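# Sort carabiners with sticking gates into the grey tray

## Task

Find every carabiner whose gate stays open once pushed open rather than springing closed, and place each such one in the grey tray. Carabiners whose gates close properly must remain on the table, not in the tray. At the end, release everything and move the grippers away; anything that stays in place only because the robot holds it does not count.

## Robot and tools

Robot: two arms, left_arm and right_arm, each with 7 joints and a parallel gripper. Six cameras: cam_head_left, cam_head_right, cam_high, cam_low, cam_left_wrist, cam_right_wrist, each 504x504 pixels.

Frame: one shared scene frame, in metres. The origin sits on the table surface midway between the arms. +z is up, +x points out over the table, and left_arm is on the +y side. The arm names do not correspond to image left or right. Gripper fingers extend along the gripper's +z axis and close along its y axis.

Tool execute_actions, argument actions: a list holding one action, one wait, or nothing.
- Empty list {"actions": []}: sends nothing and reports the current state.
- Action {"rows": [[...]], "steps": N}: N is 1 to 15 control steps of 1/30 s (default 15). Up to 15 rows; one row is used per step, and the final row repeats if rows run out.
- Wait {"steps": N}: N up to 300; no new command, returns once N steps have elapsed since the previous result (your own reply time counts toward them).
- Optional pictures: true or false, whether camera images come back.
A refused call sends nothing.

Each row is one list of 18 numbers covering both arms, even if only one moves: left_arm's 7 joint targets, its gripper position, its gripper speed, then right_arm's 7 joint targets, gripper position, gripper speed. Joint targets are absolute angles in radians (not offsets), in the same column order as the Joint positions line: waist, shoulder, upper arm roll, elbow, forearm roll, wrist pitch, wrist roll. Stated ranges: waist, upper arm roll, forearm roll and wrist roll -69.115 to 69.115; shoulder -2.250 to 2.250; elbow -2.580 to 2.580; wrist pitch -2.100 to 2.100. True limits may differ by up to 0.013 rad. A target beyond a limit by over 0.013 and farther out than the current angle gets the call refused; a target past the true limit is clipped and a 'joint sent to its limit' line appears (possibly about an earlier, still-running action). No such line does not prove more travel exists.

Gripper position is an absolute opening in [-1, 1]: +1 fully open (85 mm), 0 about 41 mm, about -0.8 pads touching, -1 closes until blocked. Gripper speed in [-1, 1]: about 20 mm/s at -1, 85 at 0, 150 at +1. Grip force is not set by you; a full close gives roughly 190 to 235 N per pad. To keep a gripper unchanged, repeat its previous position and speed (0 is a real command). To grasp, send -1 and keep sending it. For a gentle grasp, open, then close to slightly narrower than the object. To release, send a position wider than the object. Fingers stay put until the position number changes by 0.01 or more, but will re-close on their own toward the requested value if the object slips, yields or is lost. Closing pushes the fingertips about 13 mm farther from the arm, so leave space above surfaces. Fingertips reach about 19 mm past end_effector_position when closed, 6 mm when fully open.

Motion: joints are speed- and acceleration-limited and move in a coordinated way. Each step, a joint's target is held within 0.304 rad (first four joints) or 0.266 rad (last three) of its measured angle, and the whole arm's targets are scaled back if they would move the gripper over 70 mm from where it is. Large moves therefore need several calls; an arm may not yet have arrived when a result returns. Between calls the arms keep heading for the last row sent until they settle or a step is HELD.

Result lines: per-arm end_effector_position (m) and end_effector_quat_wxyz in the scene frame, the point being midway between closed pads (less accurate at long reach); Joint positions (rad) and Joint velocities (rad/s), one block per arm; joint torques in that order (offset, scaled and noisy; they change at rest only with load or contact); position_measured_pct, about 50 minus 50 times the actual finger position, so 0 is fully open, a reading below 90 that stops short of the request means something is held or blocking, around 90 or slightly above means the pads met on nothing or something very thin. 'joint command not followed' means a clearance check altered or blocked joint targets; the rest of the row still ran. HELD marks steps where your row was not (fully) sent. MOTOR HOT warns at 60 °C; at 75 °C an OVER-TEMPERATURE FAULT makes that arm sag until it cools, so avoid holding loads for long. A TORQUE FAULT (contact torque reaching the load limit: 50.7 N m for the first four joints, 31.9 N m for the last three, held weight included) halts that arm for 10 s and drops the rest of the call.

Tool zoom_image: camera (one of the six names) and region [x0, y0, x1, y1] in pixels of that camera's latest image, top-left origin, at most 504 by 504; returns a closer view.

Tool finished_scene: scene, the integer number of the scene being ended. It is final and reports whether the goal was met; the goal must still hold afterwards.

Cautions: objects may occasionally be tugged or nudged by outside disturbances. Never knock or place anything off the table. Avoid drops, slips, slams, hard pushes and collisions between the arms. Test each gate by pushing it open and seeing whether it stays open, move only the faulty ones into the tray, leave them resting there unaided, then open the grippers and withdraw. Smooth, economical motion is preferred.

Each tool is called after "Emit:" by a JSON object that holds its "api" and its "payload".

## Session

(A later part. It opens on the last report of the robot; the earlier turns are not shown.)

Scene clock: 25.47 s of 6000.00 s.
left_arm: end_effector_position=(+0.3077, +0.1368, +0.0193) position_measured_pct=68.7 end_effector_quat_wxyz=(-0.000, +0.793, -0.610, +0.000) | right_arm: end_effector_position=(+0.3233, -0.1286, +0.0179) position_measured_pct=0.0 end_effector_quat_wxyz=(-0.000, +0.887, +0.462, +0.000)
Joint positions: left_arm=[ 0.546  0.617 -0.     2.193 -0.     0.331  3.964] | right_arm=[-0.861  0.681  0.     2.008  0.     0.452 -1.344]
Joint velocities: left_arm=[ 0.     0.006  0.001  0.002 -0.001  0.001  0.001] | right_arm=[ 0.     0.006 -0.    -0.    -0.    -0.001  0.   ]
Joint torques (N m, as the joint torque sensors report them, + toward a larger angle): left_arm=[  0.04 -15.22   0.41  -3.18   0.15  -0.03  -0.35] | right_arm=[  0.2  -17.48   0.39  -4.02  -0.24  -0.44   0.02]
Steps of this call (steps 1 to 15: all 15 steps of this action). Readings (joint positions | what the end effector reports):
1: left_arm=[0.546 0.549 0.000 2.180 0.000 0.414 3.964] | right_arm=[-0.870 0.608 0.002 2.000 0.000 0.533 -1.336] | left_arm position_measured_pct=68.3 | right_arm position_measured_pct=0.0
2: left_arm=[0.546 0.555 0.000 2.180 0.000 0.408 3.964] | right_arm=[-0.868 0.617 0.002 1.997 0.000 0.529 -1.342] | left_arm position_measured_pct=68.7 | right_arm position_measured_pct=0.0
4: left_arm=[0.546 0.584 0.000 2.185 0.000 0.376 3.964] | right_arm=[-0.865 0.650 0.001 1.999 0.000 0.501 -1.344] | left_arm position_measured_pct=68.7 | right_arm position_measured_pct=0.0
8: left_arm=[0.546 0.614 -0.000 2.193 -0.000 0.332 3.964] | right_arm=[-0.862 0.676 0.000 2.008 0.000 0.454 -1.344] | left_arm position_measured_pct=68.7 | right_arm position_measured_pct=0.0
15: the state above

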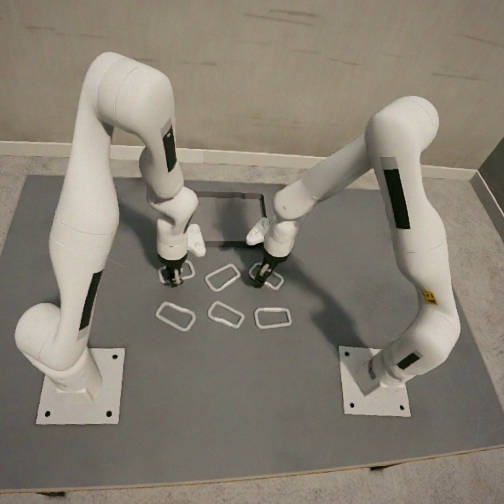

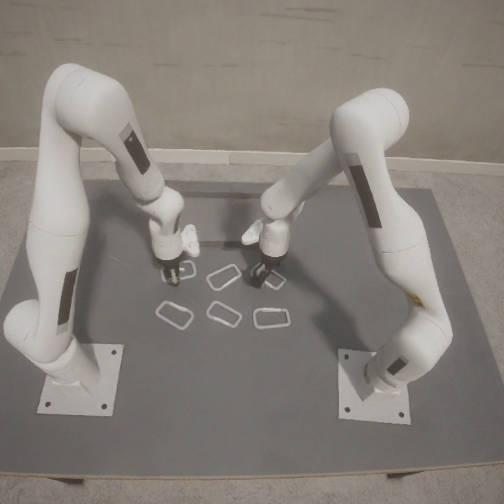

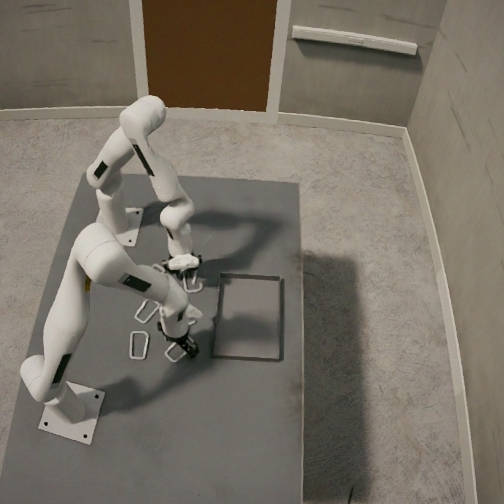

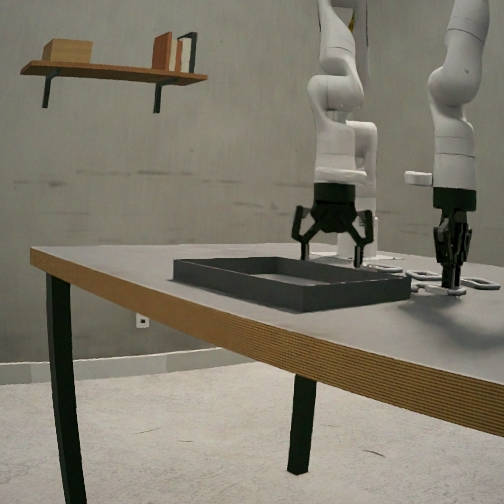

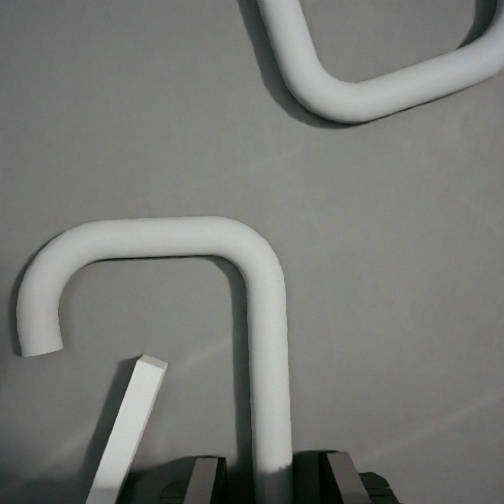

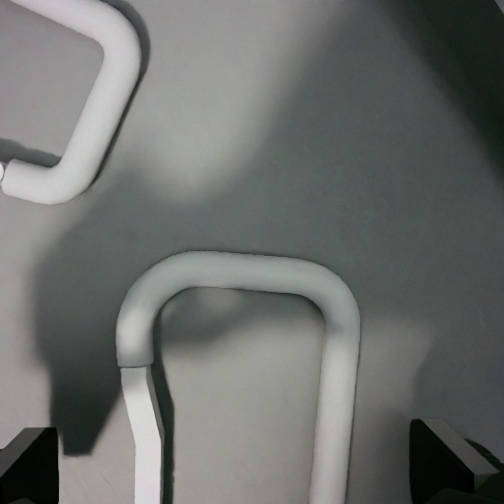

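Emit:
{"api": "execute_actions", "payload": {"actions": [{"rows":[[0.5457,0.618,0,2.1932,0,0.3305,3.964,-1,-0.3, -0.861,0.6753,0,2.0248,0,0.4415,-1.344,0.09,-0.1]],"steps":15}], "pictures": false}}

Emit:
{"api": "execute_actions", "payload": {"actions": [{"rows":[[0.5457,0.3878,0,2.1179,0,0.636,3.964,-1,-0.3, -0.861,0.6753,0,2.0248,0,0.4415,-1.344,0.09,-0.1]],"steps":12}]}}

Emit:
{"api": "execute_actions", "payload": {"actions": [{"rows":[[0.46,0.6164,0,1.6723,0,0.853,3.75,-1,-0.3, -0.861,0.6753,0,2.0248,0,0.4415,-1.344,0.5,-0.4]],"steps":15}], "pictures": false}}

Emit:
{"api": "execute_actions", "payload": {"actions": [{"rows":[[0.414,0.8129,0,1.3014,0,1.0273,3.572,-1,-0.3, -0.861,0.6753,0,2.0248,0,0.4415,-1.344,0.5,-0.4]],"steps":15}], "pictures": false}}

Emit:
{"api": "execute_actions", "payload": {"actions": [{"rows":[[0.414,0.8129,0,1.3014,0,1.0273,3.572,-1,-0.3, -0.861,0.6753,0,2.0248,0,0.4415,-1.344,0.5,-0.4],[0.414,0.8129,0,1.3014,0,1.0273,3.572,-1,-0.3, -0.861,0.6753,0,2.0248,0,0.4415,-1.344,0.5,-0.4],[0.414,0.925,0,1.3544,0,0.862,3.572,-1,-0.3, -0.861,0.6753,0,2.0248,0,0.4415,-1.344,0.5,-0.4]],"steps":15}], "pictures": false}}

Emit:
{"api": "execute_actions", "payload": {"actions": [{"rows":[[0.414,0.925,0,1.3544,0,0.862,3.572,-1,-0.3, -0.861,0.6753,0,2.0248,0,0.4415,-1.344,0.5,-0.4],[0.414,0.925,0,1.3544,0,0.862,3.572,-1,-0.3, -0.861,0.6753,0,2.0248,0,0.4415,-1.344,0.5,-0.4],[0.414,0.925,0,1.3544,0,0.862,3.572,-0.37,-0.3, -0.861,0.6753,0,2.0248,0,0.4415,-1.344,0.5,-0.4]],"steps":15}]}}

Scene clock: 33.80 s of 6000.00 s.
left_arm: end_effector_position=(+0.3075, +0.1367, +0.0195) position_measured_pct=86.1 end_effector_quat_wxyz=(+0.000, +0.793, -0.610, +0.000) | right_arm: end_effector_position=(+0.3195, -0.1321, +0.0178) position_measured_pct=34.1 end_effector_quat_wxyz=(-0.000, +0.887, +0.462, +0.000)
Joint positions: left_arm=[0.546 0.617 0.    2.193 0.    0.331 3.964] | right_arm=[-0.861  0.675  0.     2.025 -0.     0.442 -1.344]
Joint velocities: left_arm=[-0.001  0.    -0.    -0.     0.001  0.    -0.   ] | right_arm=[-0.005 -0.024 -0.007 -0.    -0.005  0.018 -0.001]
Joint torques (N m, as the joint torque sensors report them, + toward a larger angle): left_arm=[ -0.09 -14.56   0.35  -3.54  -0.05  -0.5   -0.29] | right_arm=[  0.53 -16.68   0.12  -3.83  -0.13  -0.8    0.15]
Steps of this call (steps 1 to 15: the robot went on to your last target; steps 16 to 90: nothing new was sent; then 4.83 s passed at rest; steps 91 to 105: all 15 steps of this action). Readings (joint positions | what the end effector reports):
91: left_arm=[0.546 0.618 0.000 2.193 0.000 0.330 3.964] | right_arm=[-0.861 0.681 -0.000 2.009 0.000 0.452 -1.344] | left_arm position_measured_pct=68.7 | right_arm position_measured_pct=0.0
92: left_arm=[0.546 0.618 0.000 2.193 0.000 0.330 3.964] | right_arm=[-0.861 0.678 -0.000 2.014 0.000 0.448 -1.344] | left_arm position_measured_pct=69.0 | right_arm position_measured_pct=0.4
94: left_arm=[0.546 0.618 0.000 2.193 0.000 0.331 3.964] | right_arm=[-0.861 0.676 0.000 2.022 -0.000 0.443 -1.344] | left_arm position_measured_pct=72.2 | right_arm position_measured_pct=4.4
98: left_arm=[0.546 0.617 0.000 2.193 0.000 0.331 3.964] | right_arm=[-0.861 0.676 0.000 2.025 0.000 0.442 -1.344] | left_arm position_measured_pct=81.0 | right_arm position_measured_pct=15.1
105: the state above

Scene clock: 34.20 s of 6000.00 s.
left_arm: end_effector_position=(+0.3081, +0.1365, +0.1044) position_measured_pct=86.1 end_effector_quat_wxyz=(+0.000, +0.793, -0.610, -0.001) | right_arm: end_effector_position=(+0.3212, -0.1320, +0.0190) position_measured_pct=44.4 end_effector_quat_wxyz=(+0.000, +0.887, +0.461, +0.002)
Joint positions: left_arm=[0.546 0.403 0.    2.121 0.    0.62  3.964] | right_arm=[-0.86   0.673  0.001  2.024  0.001  0.441 -1.344]
Joint velocities: left_arm=[ 0.001 -0.256 -0.    -0.093 -0.001  0.437  0.   ] | right_arm=[ 0.001 -0.     0.001  0.    -0.     0.    -0.   ]
Joint torques (N m, as the joint torque sensors report them, + toward a larger angle): left_arm=[ -0.12 -10.97   0.46  -4.68  -0.11  -0.25  -0.11] | right_arm=[ -0.25 -14.92  -0.64  -3.14  -0.71  -0.43   0.  ]
Steps of this call (steps 1 to 12: all 12 steps of this action). Readings (joint positions | what the end effector reports):
1: left_arm=[0.546 0.616 0.000 2.193 0.000 0.332 3.964] | right_arm=[-0.861 0.674 0.000 2.025 -0.000 0.442 -1.344] | left_arm position_measured_pct=86.1 | right_arm position_measured_pct=36.9
2: left_arm=[0.546 0.610 0.000 2.192 0.000 0.338 3.964] | right_arm=[-0.861 0.674 0.000 2.024 0.000 0.442 -1.344] | left_arm position_measured_pct=86.1 | right_arm position_measured_pct=39.3
4: left_arm=[0.546 0.582 -0.000 2.183 -0.000 0.369 3.964] | right_arm=[-0.860 0.673 0.001 2.024 0.001 0.442 -1.344] | left_arm position_measured_pct=86.1 | right_arm position_measured_pct=42.9
8: left_arm=[0.546 0.477 -0.000 2.147 0.000 0.504 3.964] | right_arm=[-0.860 0.673 0.001 2.024 0.001 0.441 -1.344] | left_arm position_measured_pct=86.1 | right_arm position_measured_pct=44.4
12: the state above

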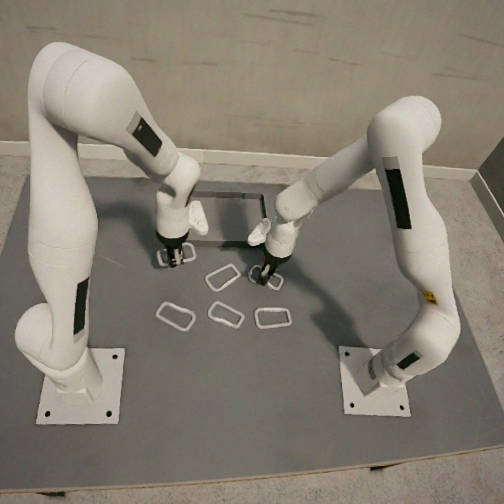

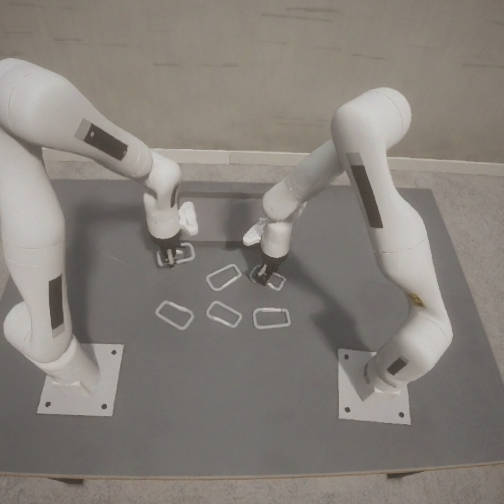

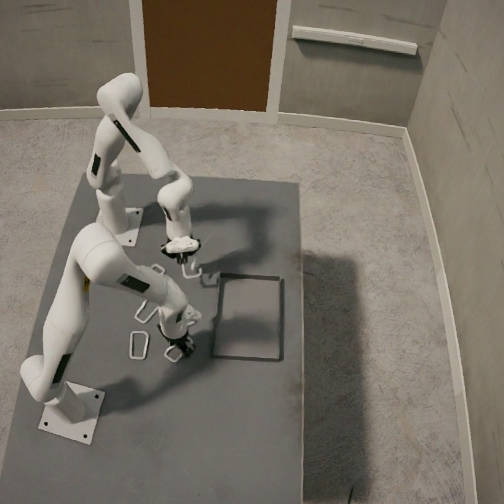

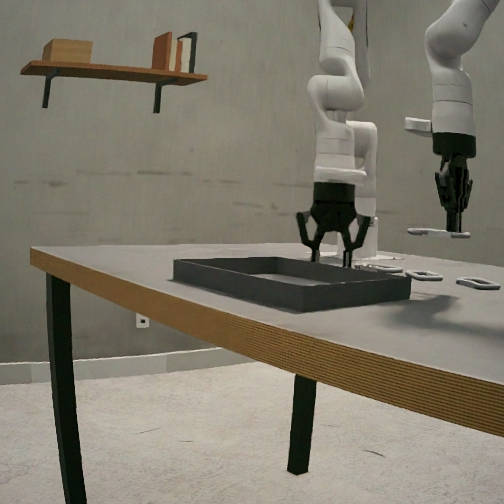

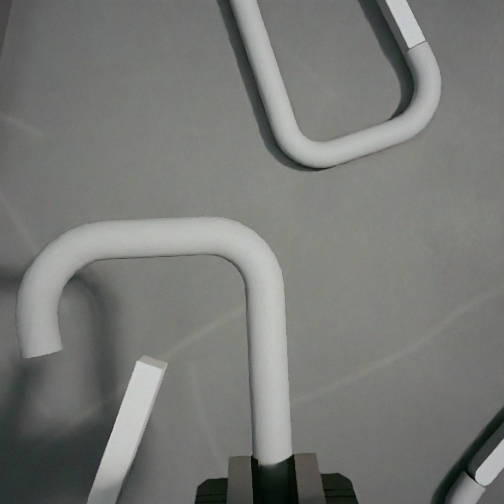

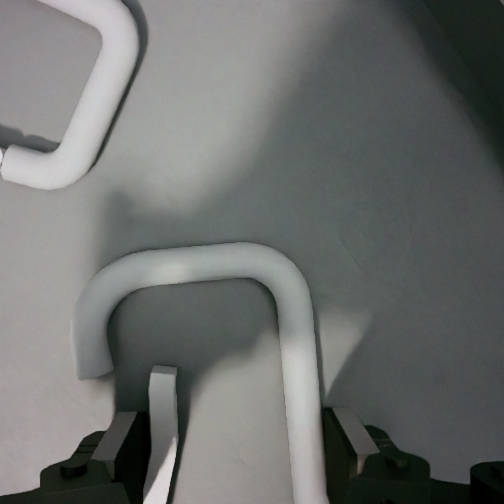

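Scene clock: 34.70 s of 6000.00 s.
left_arm: end_effector_position=(+0.4243, +0.1054, +0.1095) position_measured_pct=86.1 end_effector_quat_wxyz=(+0.001, +0.755, -0.655, -0.007) | right_arm: end_effector_position=(+0.3194, -0.1321, +0.0177) position_measured_pct=25.4 end_effector_quat_wxyz=(-0.000, +0.887, +0.462, +0.000)
Joint positions: left_arm=[ 0.469  0.591 -0.     1.727 -0.     0.838  3.769] | right_arm=[-0.861  0.675 -0.     2.025 -0.     0.441 -1.344]
Joint velocities: left_arm=[-0.097  0.287 -0.006 -0.698 -0.001  0.18  -0.24 ] | right_arm=[ 0.001  0.001 -0.     0.    -0.002  0.001  0.   ]
Joint torques (N m, as the joint torque sensors report them, + toward a larger angle): left_arm=[  0.77 -19.31   0.55  -5.38   0.05   0.63   0.24] | right_arm=[  0.28 -17.31   0.36  -3.96  -0.42  -0.45   0.11]
Steps of this call (steps 1 to 15: all 15 steps of this action). Readings (joint positions | what the end effector reports):
1: left_arm=[0.545 0.397 0.000 2.118 0.000 0.633 3.963] | right_arm=[-0.860 0.673 0.001 2.024 0.001 0.441 -1.344] | left_arm position_measured_pct=86.1 | right_arm position_measured_pct=44.4
2: left_arm=[0.543 0.396 0.000 2.110 0.000 0.647 3.959] | right_arm=[-0.860 0.673 0.001 2.024 0.000 0.441 -1.344] | left_arm position_measured_pct=86.1 | right_arm position_measured_pct=44.4
4: left_arm=[0.535 0.408 0.001 2.079 0.000 0.685 3.939] | right_arm=[-0.861 0.674 -0.000 2.024 -0.000 0.441 -1.344] | left_arm position_measured_pct=86.1 | right_arm position_measured_pct=41.3
8: left_arm=[0.503 0.485 0.000 1.953 0.000 0.769 3.858] | right_arm=[-0.861 0.675 -0.000 2.025 -0.000 0.442 -1.344] | left_arm position_measured_pct=86.1 | right_arm position_measured_pct=33.3
15: the state above

Scene clock: 35.20 s of 6000.00 s.
left_arm: end_effector_position=(+0.5401, +0.0795, +0.1026) position_measured_pct=86.1 end_effector_quat_wxyz=(-0.001, +0.707, -0.707, +0.002) | right_arm: end_effector_position=(+0.3194, -0.1321, +0.0177) position_measured_pct=25.0 end_effector_quat_wxyz=(+0.000, +0.887, +0.462, -0.000)
Joint positions: left_arm=[ 0.415  0.807 -0.     1.304 -0.     1.026  3.572] | right_arm=[-0.861  0.675  0.     2.025  0.     0.441 -1.344]
Joint velocities: left_arm=[-0.009  0.027  0.001 -0.057 -0.001  0.03  -0.023] | right_arm=[ 0.002  0.    -0.001  0.    -0.     0.    -0.   ]
Joint torques (N m, as the joint torque sensors report them, + toward a larger angle): left_arm=[  0.74 -24.65   0.56  -6.71  -0.07   0.43  -0.41] | right_arm=[  0.36 -17.5    0.28  -3.94  -0.39  -0.38   0.07]
Steps of this call (steps 1 to 15: all 15 steps of this action). Readings (joint positions | what the end effector reports):
1: left_arm=[0.465 0.600 -0.000 1.704 -0.000 0.844 3.761] | right_arm=[-0.861 0.675 -0.000 2.025 -0.000 0.441 -1.344] | left_arm position_measured_pct=86.1 | right_arm position_measured_pct=25.0
2: left_arm=[0.461 0.614 0.000 1.678 0.000 0.853 3.751] | right_arm=[-0.861 0.675 -0.000 2.025 -0.000 0.441 -1.344] | left_arm position_measured_pct=86.1 | right_arm position_measured_pct=25.0
4: left_arm=[0.450 0.654 0.001 1.611 0.000 0.881 3.721] | right_arm=[-0.861 0.675 -0.000 2.025 0.000 0.441 -1.344] | left_arm position_measured_pct=86.1 | right_arm position_measured_pct=25.0
8: left_arm=[0.429 0.745 -0.000 1.446 -0.000 0.961 3.636] | right_arm=[-0.861 0.675 0.000 2.025 0.000 0.441 -1.344] | left_arm position_measured_pct=86.1 | right_arm position_measured_pct=25.0
15: the state above

Scene clock: 35.70 s of 6000.00 s.
left_arm: end_effector_position=(+0.5404, +0.0796, +0.0228) position_measured_pct=86.1 end_effector_quat_wxyz=(-0.000, +0.707, -0.707, +0.001) | right_arm: end_effector_position=(+0.3194, -0.1321, +0.0177) position_measured_pct=25.0 end_effector_quat_wxyz=(+0.000, +0.887, +0.462, -0.000)
Joint positions: left_arm=[ 0.414  0.924 -0.     1.355  0.     0.862  3.572] | right_arm=[-0.861  0.675  0.     2.025  0.     0.441 -1.344]
Joint velocities: left_arm=[ 0.     0.011  0.    -0.007 -0.    -0.005  0.001] | right_arm=[-0.    -0.     0.001 -0.     0.     0.001  0.   ]
Joint torques (N m, as the joint torque sensors report them, + toward a larger angle): left_arm=[  0.2  -23.97   0.63  -6.78   0.04   0.18   0.1 ] | right_arm=[  0.26 -17.28   0.42  -3.94  -0.29  -0.4    0.02]
Steps of this call (steps 1 to 15: all 15 steps of this action). Readings (joint positions | what the end effector reports):
1: left_arm=[0.415 0.808 -0.000 1.303 -0.000 1.027 3.572] | right_arm=[-0.861 0.675 0.000 2.025 -0.000 0.441 -1.344] | left_arm position_measured_pct=86.1 | right_arm position_measured_pct=25.0
2: left_arm=[0.414 0.809 -0.000 1.302 -0.000 1.027 3.572] | right_arm=[-0.861 0.675 0.000 2.025 -0.000 0.441 -1.344] | left_arm position_measured_pct=86.1 | right_arm position_measured_pct=25.0
4: left_arm=[0.414 0.817 0.000 1.304 0.000 1.018 3.572] | right_arm=[-0.861 0.675 0.000 2.025 0.000 0.441 -1.344] | left_arm position_measured_pct=86.1 | right_arm position_measured_pct=25.0
8: left_arm=[0.414 0.888 0.000 1.336 0.000 0.917 3.572] | right_arm=[-0.861 0.675 0.000 2.025 0.000 0.441 -1.344] | left_arm position_measured_pct=86.1 | right_arm position_measured_pct=25.0
15: the state above

Scene clock: 36.20 s of 6000.00 s.
left_arm: end_effector_position=(+0.5402, +0.0796, +0.0222) position_measured_pct=68.7 end_effector_quat_wxyz=(-0.000, +0.707, -0.707, +0.000) | right_arm: end_effector_position=(+0.3194, -0.1321, +0.0177) position_measured_pct=25.0 end_effector_quat_wxyz=(+0.000, +0.887, +0.462, -0.000)
Joint positions: left_arm=[ 0.414  0.925 -0.     1.354 -0.     0.862  3.572] | right_arm=[-0.861  0.675  0.     2.025  0.     0.441 -1.344]
Joint velocities: left_arm=[-0.     0.001  0.001 -0.002  0.001  0.    -0.001] | right_arm=[-0.     0.    -0.001 -0.     0.    -0.     0.   ]
Joint torques (N m, as the joint torque sensors report them, + toward a larger angle): left_arm=[  0.15 -24.13   0.7   -6.5   -0.07  -0.05  -0.1 ] | right_arm=[  0.33 -17.43   0.4   -3.79  -0.36  -0.46   0.07]
Steps of this call (steps 1 to 15: all 15 steps of this action). Readings (joint positions | what the end effector reports):
1: left_arm=[0.414 0.924 0.000 1.355 0.000 0.862 3.572] | right_arm=[-0.861 0.675 0.000 2.025 0.000 0.441 -1.344] | left_arm position_measured_pct=86.1 | right_arm position_measured_pct=25.0
2: left_arm=[0.414 0.924 0.000 1.354 0.000 0.862 3.572] | right_arm=[-0.861 0.675 0.000 2.025 0.000 0.441 -1.344] | left_arm position_measured_pct=86.1 | right_arm position_measured_pct=25.0
4: left_arm=[0.414 0.925 0.000 1.354 0.000 0.862 3.572] | right_arm=[-0.861 0.675 0.000 2.025 -0.000 0.441 -1.344] | left_arm position_measured_pct=85.7 | right_arm position_measured_pct=25.0
8: left_arm=[0.414 0.925 0.000 1.354 0.000 0.862 3.572] | right_arm=[-0.861 0.675 0.000 2.025 -0.000 0.441 -1.344] | left_arm position_measured_pct=78.2 | right_arm position_measured_pct=25.0
15: the state above

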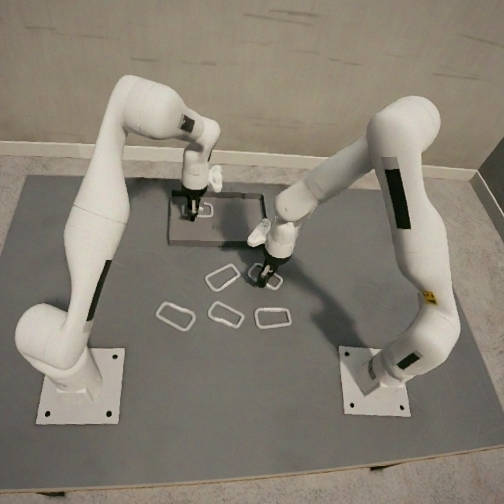

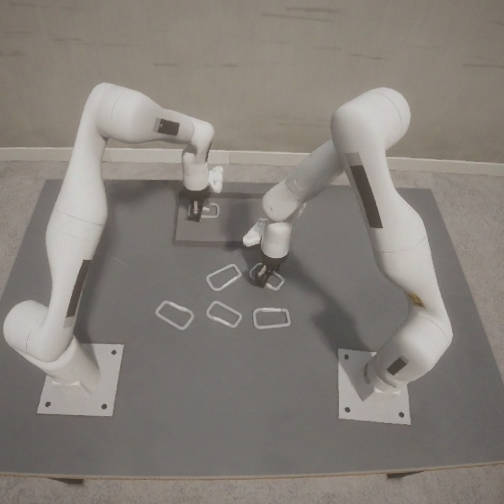

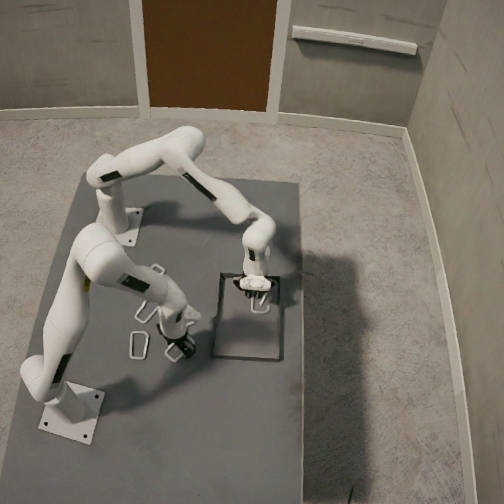

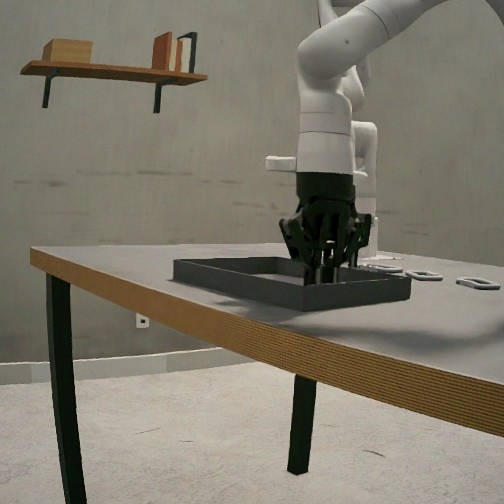

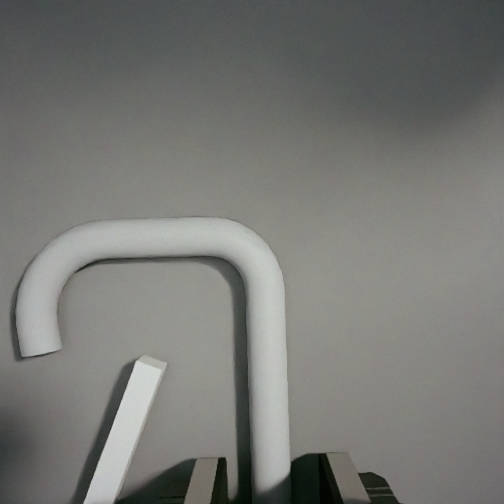

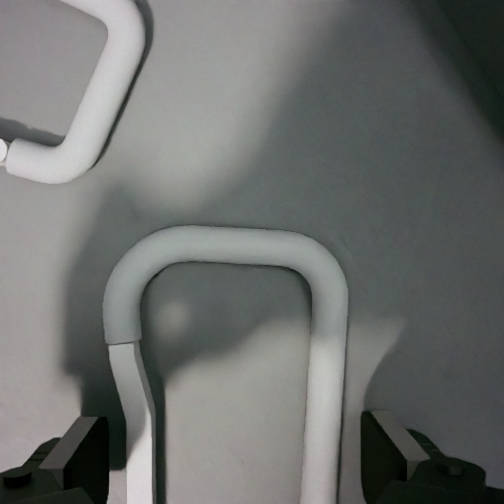

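Emit:
{"api": "execute_actions", "payload": {"actions": [{"rows":[[0.414,0.8129,0,1.3014,0,1.0273,3.572,-0.37,0, -0.861,0.6,0,2.01,0,0.53,-1.344,1,0]],"steps":11}], "pictures": false}}

Emit:
{"api": "execute_actions", "payload": {"actions": [{"rows":[[0.3,0.6164,0,1.6723,0,0.853,3.541,1,0, -1.2735,0.63,0,1.937,0,0.575,-1.577,1,0]],"steps":15}], "pictures": false}}

Emit:
{"api": "execute_actions", "payload": {"actions": [{"rows":[[0.2,0.3878,0,2.1179,0,0.636,3.541,1,0, -1.2735,0.63,0,1.937,0,0.575,-1.577,1,0],[0.2,0.3878,0,2.1179,0,0.636,3.541,1,0, -1.2735,0.63,0,1.937,0,0.575,-1.577,1,0],[0.2,0.3878,0,2.1179,0,0.636,3.541,1,0, -1.2735,0.63,0,1.937,0,0.575,-1.577,1,0],[0.2,0.3878,0,2.1179,0,0.636,3.541,1,0, -1.2735,0.7014,0,1.9499,0,0.4903,-1.577,1,0]],"steps":15}], "pictures": false}}

Emit:
{"api": "execute_actions", "payload": {"actions": [{"steps":5}]}}

Scene clock: 45.10 s of 6000.00 s.
left_arm: end_effector_position=(+0.5403, +0.0795, +0.0992) position_measured_pct=68.7 end_effector_quat_wxyz=(+0.000, +0.707, -0.707, -0.000) | right_arm: end_effector_position=(+0.3191, -0.1325, +0.0488) position_measured_pct=1.6 end_effector_quat_wxyz=(+0.000, +0.887, +0.462, -0.000)
Joint positions: left_arm=[0.414 0.815 0.    1.301 0.    1.026 3.572] | right_arm=[-0.861  0.602  0.     2.01  -0.     0.53  -1.344]
Joint velocities: left_arm=[ 0.    -0.013 -0.003  0.012 -0.     0.023  0.001] | right_arm=[ 0.001 -0.022 -0.    -0.001 -0.001  0.003  0.   ]
Joint torques (N m, as the joint torque sensors report them, + toward a larger angle): left_arm=[  0.16 -23.49   0.53  -7.76   0.01  -0.11  -0.12] | right_arm=[  0.39 -16.35   0.29  -4.49  -0.29  -0.55   0.16]
Steps of this call (steps 1 to 15: the robot went on to your last target; steps 16 to 90: nothing new was sent; then 5.53 s passed at rest; steps 91 to 101: all 11 steps of this action). Readings (joint positions | what the end effector reports):
91: left_arm=[0.414 0.924 -0.000 1.354 0.000 0.863 3.572] | right_arm=[-0.861 0.674 -0.000 2.025 0.000 0.443 -1.344] | left_arm position_measured_pct=68.7 | right_arm position_measured_pct=25.0
92: left_arm=[0.414 0.918 -0.000 1.352 -0.000 0.871 3.572] | right_arm=[-0.861 0.667 -0.000 2.024 0.000 0.449 -1.344] | left_arm position_measured_pct=68.7 | right_arm position_measured_pct=24.6
94: left_arm=[0.414 0.890 -0.000 1.341 -0.000 0.910 3.572] | right_arm=[-0.861 0.637 -0.000 2.019 -0.000 0.480 -1.344] | left_arm position_measured_pct=68.7 | right_arm position_measured_pct=20.2
98: left_arm=[0.414 0.823 0.000 1.305 0.000 1.012 3.572] | right_arm=[-0.861 0.605 0.000 2.010 0.000 0.528 -1.344] | left_arm position_measured_pct=68.7 | right_arm position_measured_pct=9.1
101: the state above

Scene clock: 45.60 s of 6000.00 s.
left_arm: end_effector_position=(+0.4801, +0.1657, +0.1088) position_measured_pct=31.7 end_effector_quat_wxyz=(-0.000, +0.734, -0.679, -0.001) | right_arm: end_effector_position=(+0.2222, -0.0219, +0.0495) position_measured_pct=0.0 end_effector_quat_wxyz=(-0.000, +0.850, +0.527, -0.000)
Joint positions: left_arm=[ 0.306  0.627 -0.001  1.656 -0.     0.86   3.542] | right_arm=[-1.217  0.627 -0.001  1.945 -0.     0.569 -1.55 ]
Joint velocities: left_arm=[-0.089 -0.152  0.001  0.369 -0.001 -0.146 -0.028] | right_arm=[-0.64   0.035 -0.022 -0.106 -0.007  0.065 -0.345]
Joint torques (N m, as the joint torque sensors report them, + toward a larger angle): left_arm=[  1.29 -19.42   1.11  -7.8    0.22  -0.35  -0.03] | right_arm=[  3.08 -17.89   1.86  -4.07  -0.26  -0.31  -0.02]
Steps of this call (steps 1 to 15: all 15 steps of this action). Readings (joint positions | what the end effector reports):
1: left_arm=[0.413 0.814 0.000 1.302 0.000 1.026 3.572] | right_arm=[-0.863 0.602 0.000 2.010 0.000 0.530 -1.345] | left_arm position_measured_pct=68.7 | right_arm position_measured_pct=0.8
2: left_arm=[0.411 0.809 0.001 1.308 0.000 1.022 3.571] | right_arm=[-0.869 0.603 0.001 2.009 0.000 0.531 -1.348] | left_arm position_measured_pct=67.9 | right_arm position_measured_pct=0.4
4: left_arm=[0.400 0.789 0.001 1.335 0.001 1.005 3.569] | right_arm=[-0.900 0.607 0.002 2.002 0.001 0.535 -1.368] | left_arm position_measured_pct=63.9 | right_arm position_measured_pct=0.0
8: left_arm=[0.358 0.715 0.000 1.455 0.000 0.940 3.557] | right_arm=[-1.014 0.616 0.001 1.978 0.000 0.549 -1.444] | left_arm position_measured_pct=52.4 | right_arm position_measured_pct=0.0
15: the state above

Scene clock: 46.10 s of 6000.00 s.
left_arm: end_effector_position=(+0.3720, +0.2390, +0.1112) position_measured_pct=0.0 end_effector_quat_wxyz=(-0.001, +0.767, -0.642, +0.003) | right_arm: end_effector_position=(+0.2035, -0.0073, +0.0183) position_measured_pct=0.0 end_effector_quat_wxyz=(-0.000, +0.842, +0.539, +0.001)
Joint positions: left_arm=[ 0.206  0.403 -0.     2.085 -0.     0.648  3.541] | right_arm=[-1.273  0.7   -0.     1.95  -0.     0.49  -1.577]
Joint velocities: left_arm=[-0.078 -0.185  0.     0.545 -0.002 -0.182 -0.001] | right_arm=[-0.004  0.015  0.001  0.001 -0.    -0.     0.   ]
Joint torques (N m, as the joint torque sensors report them, + toward a larger angle): left_arm=[  0.23 -14.19   0.61  -6.82   0.04  -0.28  -0.04] | right_arm=[  0.39 -18.52   0.31  -4.47  -0.28  -0.56   0.06]
Steps of this call (steps 1 to 15: all 15 steps of this action). Readings (joint positions | what the end effector reports):
1: left_arm=[0.302 0.621 -0.001 1.667 -0.000 0.855 3.541] | right_arm=[-1.236 0.628 -0.002 1.942 -0.000 0.571 -1.560] | left_arm position_measured_pct=28.6 | right_arm position_measured_pct=0.0
2: left_arm=[0.298 0.612 0.000 1.682 0.000 0.847 3.541] | right_arm=[-1.250 0.629 -0.002 1.939 -0.001 0.573 -1.568] | left_arm position_measured_pct=25.4 | right_arm position_measured_pct=0.0
4: left_arm=[0.282 0.579 0.001 1.727 0.000 0.820 3.541] | right_arm=[-1.264 0.631 -0.003 1.937 -0.001 0.573 -1.576] | left_arm position_measured_pct=19.4 | right_arm position_measured_pct=0.0
8: left_arm=[0.241 0.485 -0.001 1.871 -0.000 0.731 3.541] | right_arm=[-1.270 0.682 -0.000 1.945 0.000 0.518 -1.577] | left_arm position_measured_pct=7.5 | right_arm position_measured_pct=0.0
15: the state above

Scene clock: 46.27 s of 6000.00 s.
left_arm: end_effector_position=(+0.3601, +0.2433, +0.1092) position_measured_pct=0.0 end_effector_quat_wxyz=(+0.001, +0.768, -0.640, -0.001) | right_arm: end_effector_position=(+0.2033, -0.0076, +0.0178) position_measured_pct=0.0 end_effector_quat_wxyz=(-0.000, +0.842, +0.539, +0.000)
Joint positions: left_arm=[ 0.201  0.391 -0.     2.117 -0.     0.636  3.541] | right_arm=[-1.273  0.701 -0.     1.95  -0.     0.49  -1.577]
Joint velocities: left_arm=[-0.01  -0.024  0.002  0.009  0.001 -0.013  0.   ] | right_arm=[-0.002  0.003 -0.    -0.     0.001 -0.     0.   ]
Joint torques (N m, as the joint torque sensors report them, + toward a larger angle): left_arm=[ -0.01 -13.98   0.31  -5.44  -0.19  -0.08  -0.13] | right_arm=[  0.74 -18.2    0.56  -4.36  -0.35  -0.43   0.04]
Steps of this call (steps 1 to 5: the robot went on to your last target). Readings (joint positions | what the end effector reports):
1: left_arm=[0.204 0.397 -0.000 2.101 -0.000 0.643 3.541] | right_arm=[-1.273 0.700 -0.000 1.950 -0.000 0.490 -1.577] | left_arm position_measured_pct=0.0 | right_arm position_measured_pct=0.0
2: left_arm=[0.203 0.394 -0.000 2.111 -0.000 0.639 3.541] | right_arm=[-1.273 0.701 -0.000 1.950 -0.000 0.490 -1.577] | left_arm position_measured_pct=0.0 | right_arm position_measured_pct=0.0
4: left_arm=[0.202 0.392 -0.000 2.117 -0.000 0.637 3.541] | right_arm=[-1.273 0.701 -0.000 1.950 -0.000 0.490 -1.577] | left_arm position_measured_pct=0.0 | right_arm position_measured_pct=0.0
5: the state above

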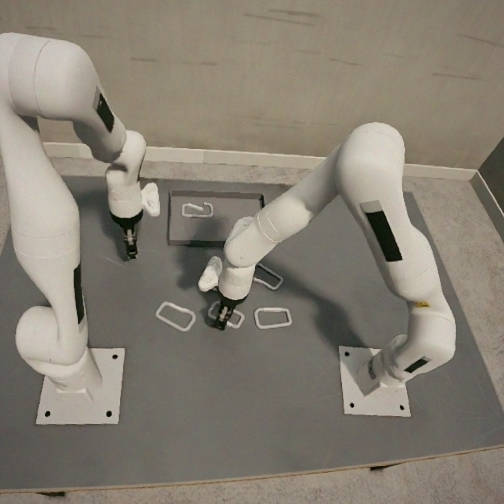

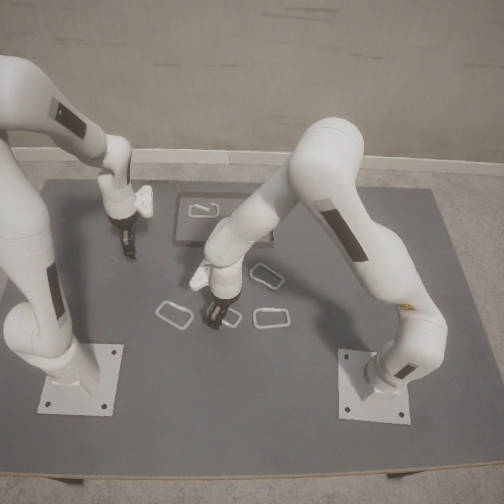

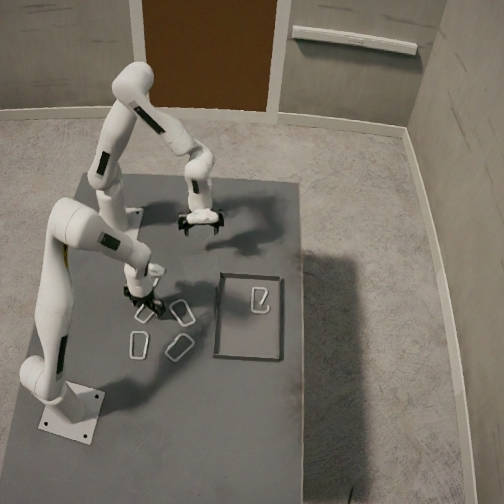

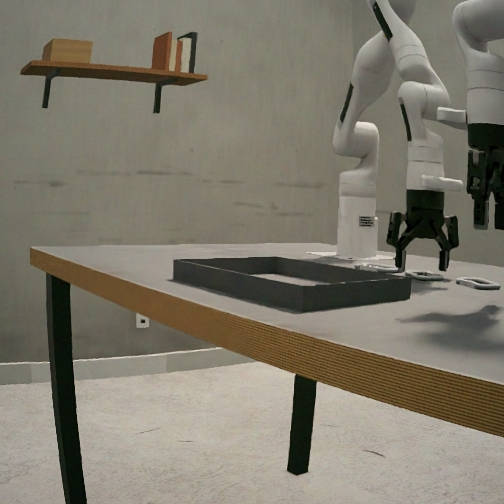

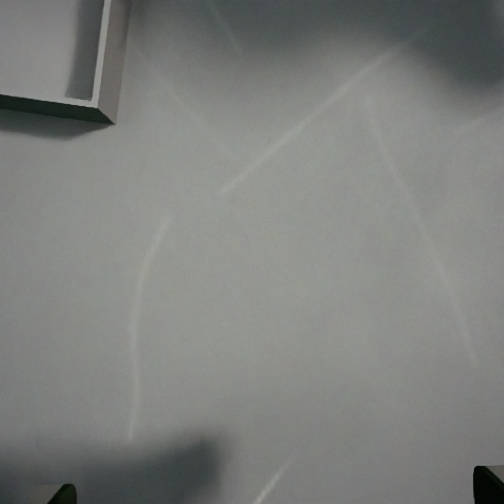

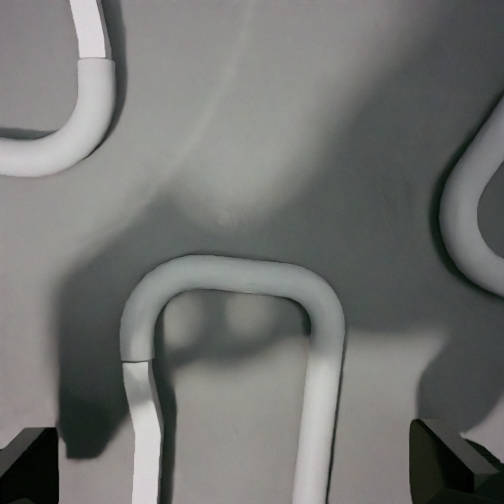

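Emit:
{"api": "execute_actions", "payload": {"actions": [{"rows":[[0.2,0.3878,0,2.1179,0,0.636,3.541,1,0, -1.2735,0.6965,0,1.963,0,0.482,-1.62,0.05,-0.1]],"steps":15}], "pictures": false}}

Emit:
{"api": "execute_actions", "payload": {"actions": [{"steps":9}]}}

Emit:
{"api": "execute_actions", "payload": {"actions": [{"rows":[[0.2,0.3878,0,2.1179,0,0.636,3.541,1,0, -1.2735,0.6965,0,1.963,0,0.482,-1.62,0.5,-0.4]],"steps":15}]}}

Scene clock: 49.43 s of 6000.00 s.
left_arm: end_effector_position=(+0.3607, +0.2436, +0.1101) position_measured_pct=0.0 end_effector_quat_wxyz=(+0.000, +0.769, -0.640, -0.000) | right_arm: end_effector_position=(+0.2016, -0.0111, +0.0177) position_measured_pct=34.1 end_effector_quat_wxyz=(-0.000, +0.853, +0.521, +0.000)
Joint positions: left_arm=[0.2   0.388 0.    2.118 0.    0.636 3.541] | right_arm=[-1.273  0.697  0.     1.963  0.     0.482 -1.62 ]
Joint velocities: left_arm=[ 0.    -0.     0.001  0.001  0.     0.    -0.001] | right_arm=[-0.    -0.     0.     0.    -0.001  0.    -0.   ]
Joint torques (N m, as the joint torque sensors report them, + toward a larger angle): left_arm=[ -0.03 -13.5    0.25  -5.28   0.03   0.02  -0.04] | right_arm=[  0.42 -18.21   0.31  -4.25  -0.37  -0.4    0.06]
Steps of this call (steps 1 to 30: the robot went on to your last target; steps 31 to 80: nothing new was sent; steps 81 to 95: all 15 steps of this action). Readings (joint positions | what the end effector reports):
81: left_arm=[0.200 0.388 0.000 2.118 0.000 0.636 3.541] | right_arm=[-1.274 0.701 -0.000 1.950 0.000 0.490 -1.578] | left_arm position_measured_pct=0.0 | right_arm position_measured_pct=0.0
82: left_arm=[0.200 0.388 0.000 2.118 -0.000 0.636 3.541] | right_arm=[-1.274 0.699 -0.000 1.953 0.000 0.488 -1.588] | left_arm position_measured_pct=0.0 | right_arm position_measured_pct=0.4
84: left_arm=[0.200 0.388 0.000 2.118 0.000 0.636 3.541] | right_arm=[-1.274 0.697 -0.000 1.960 -0.000 0.484 -1.612] | left_arm position_measured_pct=0.0 | right_arm position_measured_pct=4.4
88: left_arm=[0.200 0.388 0.000 2.118 0.000 0.636 3.541] | right_arm=[-1.273 0.697 0.000 1.963 -0.000 0.482 -1.620] | left_arm position_measured_pct=0.0 | right_arm position_measured_pct=15.1
95: the state above

Scene clock: 49.73 s of 6000.00 s.
left_arm: end_effector_position=(+0.3607, +0.2436, +0.1101) position_measured_pct=0.0 end_effector_quat_wxyz=(+0.000, +0.769, -0.640, -0.000) | right_arm: end_effector_position=(+0.2025, -0.0107, +0.0185) position_measured_pct=46.4 end_effector_quat_wxyz=(-0.000, +0.854, +0.521, +0.001)
Joint positions: left_arm=[ 0.2    0.388  0.     2.118 -0.     0.636  3.541] | right_arm=[-1.273  0.695  0.001  1.962  0.     0.482 -1.62 ]
Joint velocities: left_arm=[ 0.001 -0.    -0.001 -0.002  0.001  0.001 -0.001] | right_arm=[-0.     0.001 -0.005 -0.002 -0.003 -0.004  0.001]
Joint torques (N m, as the joint torque sensors report them, + toward a larger angle): left_arm=[ -0.01 -13.96   0.47  -5.22  -0.01  -0.07  -0.12] | right_arm=[  0.23 -16.6   -0.1   -3.99  -0.54  -0.32  -0.02]
Steps of this call (steps 1 to 9: the robot went on to your last target). Readings (joint positions | what the end effector reports):
1: left_arm=[0.200 0.388 0.000 2.118 0.000 0.636 3.541] | right_arm=[-1.273 0.697 -0.000 1.963 -0.000 0.482 -1.620] | left_arm position_measured_pct=0.0 | right_arm position_measured_pct=36.9
2: left_arm=[0.200 0.388 0.000 2.118 0.000 0.636 3.541] | right_arm=[-1.274 0.696 -0.000 1.963 -0.000 0.482 -1.620] | left_arm position_measured_pct=0.0 | right_arm position_measured_pct=39.7
4: left_arm=[0.200 0.388 0.000 2.118 0.000 0.636 3.541] | right_arm=[-1.273 0.695 0.000 1.962 0.000 0.482 -1.620] | left_arm position_measured_pct=0.0 | right_arm position_measured_pct=44.4
8: left_arm=[0.200 0.388 0.000 2.118 0.000 0.636 3.541] | right_arm=[-1.273 0.695 0.001 1.962 0.000 0.482 -1.620] | left_arm position_measured_pct=0.0 | right_arm position_measured_pct=46.4
9: the state above

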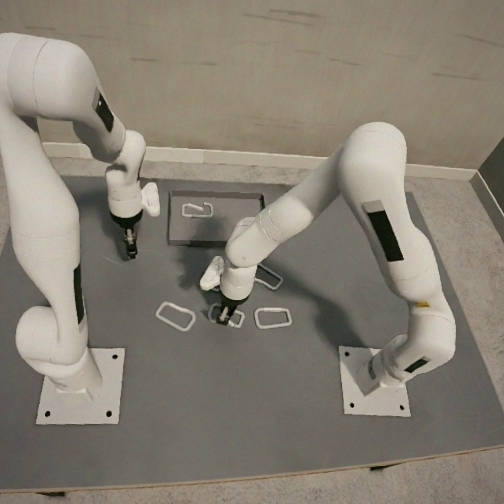

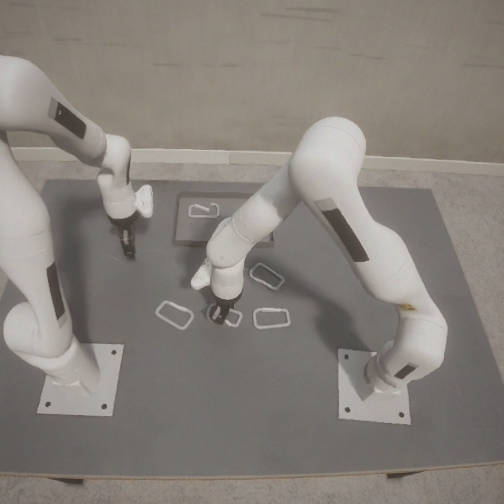

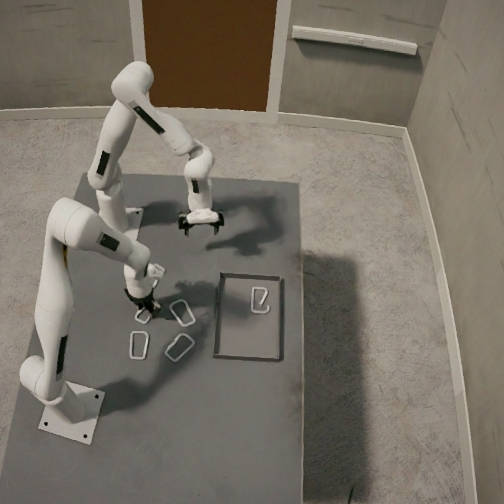

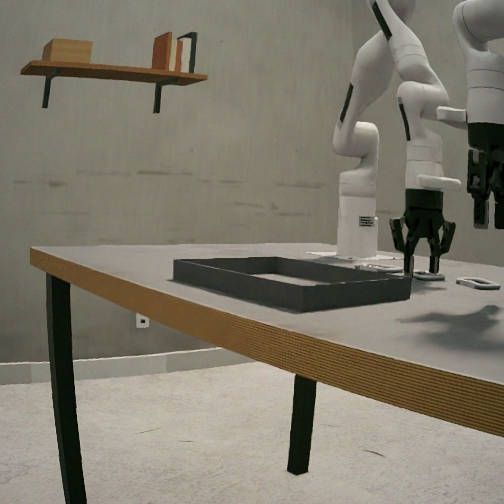

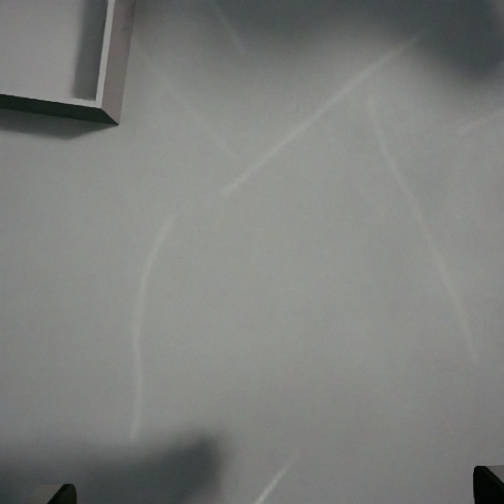

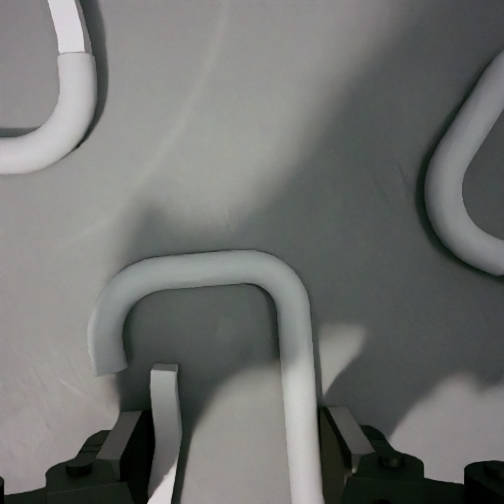

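Scene clock: 50.23 s of 6000.00 s.
left_arm: end_effector_position=(+0.3607, +0.2436, +0.1101) position_measured_pct=0.0 end_effector_quat_wxyz=(+0.000, +0.769, -0.640, -0.000) | right_arm: end_effector_position=(+0.2017, -0.0111, +0.0178) position_measured_pct=25.4 end_effector_quat_wxyz=(-0.000, +0.853, +0.521, +0.000)
Joint positions: left_arm=[0.2   0.388 0.    2.118 0.    0.636 3.541] | right_arm=[-1.273  0.696  0.     1.963 -0.     0.482 -1.62 ]
Joint velocities: left_arm=[-0.     0.     0.    -0.     0.001  0.001 -0.   ] | right_arm=[-0.001  0.     0.001  0.     0.001  0.    -0.   ]
Joint torques (N m, as the joint torque sensors report them, + toward a larger angle): left_arm=[  0.15 -13.93   0.38  -4.98  -0.17  -0.09   0.07] | right_arm=[  0.31 -17.98   0.25  -4.25  -0.26  -0.44   0.02]
Steps of this call (steps 1 to 15: all 15 steps of this action). Readings (joint positions | what the end effector reports):
1: left_arm=[0.200 0.388 0.000 2.118 0.000 0.636 3.541] | right_arm=[-1.273 0.695 0.001 1.962 0.000 0.482 -1.620] | left_arm position_measured_pct=0.0 | right_arm position_measured_pct=46.4
2: left_arm=[0.200 0.388 0.000 2.118 0.000 0.636 3.541] | right_arm=[-1.273 0.695 0.000 1.962 0.000 0.482 -1.620] | left_arm position_measured_pct=0.0 | right_arm position_measured_pct=46.4
4: left_arm=[0.200 0.388 0.000 2.118 0.000 0.636 3.541] | right_arm=[-1.273 0.696 -0.000 1.963 -0.000 0.482 -1.620] | left_arm position_measured_pct=0.0 | right_arm position_measured_pct=43.3
8: left_arm=[0.200 0.388 0.000 2.118 0.000 0.636 3.541] | right_arm=[-1.273 0.696 -0.000 1.963 -0.000 0.482 -1.620] | left_arm position_measured_pct=0.0 | right_arm position_measured_pct=35.3
15: the state above

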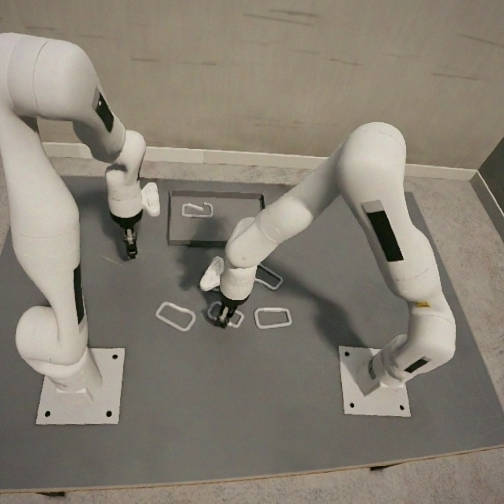

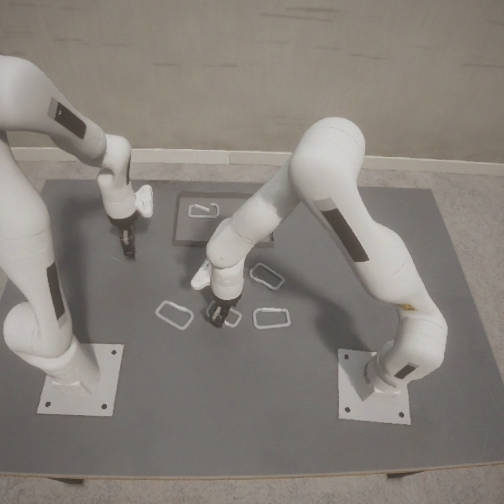

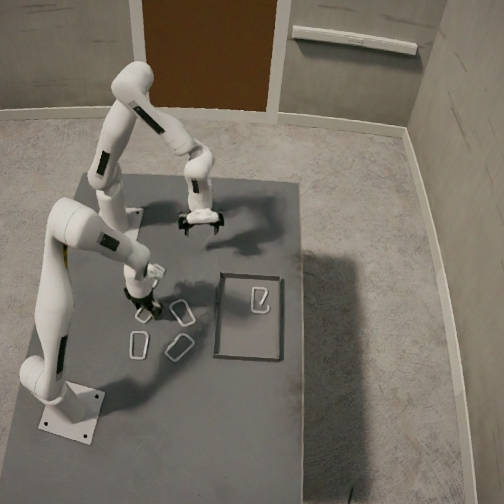

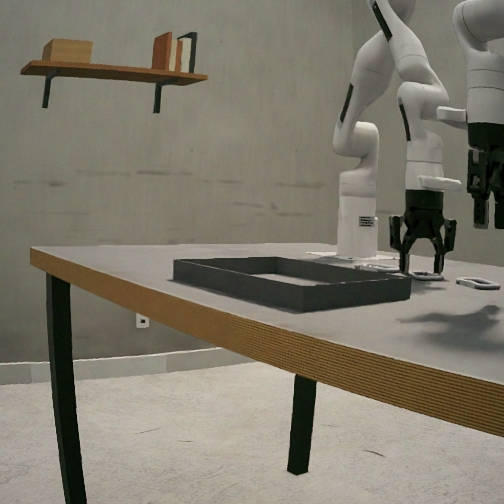

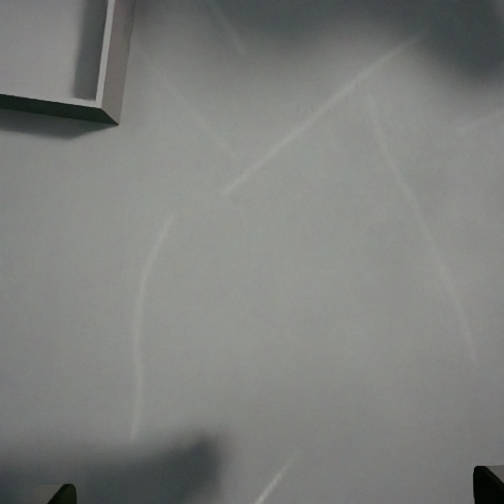

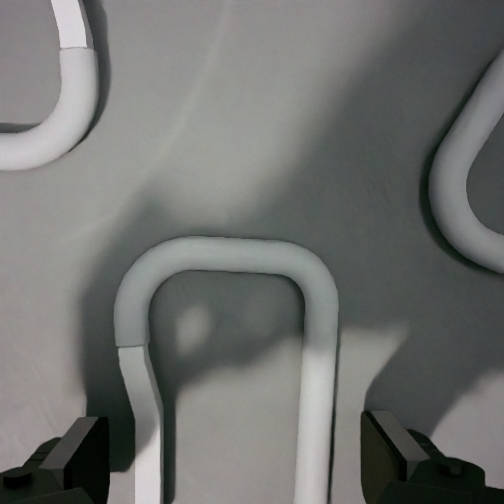

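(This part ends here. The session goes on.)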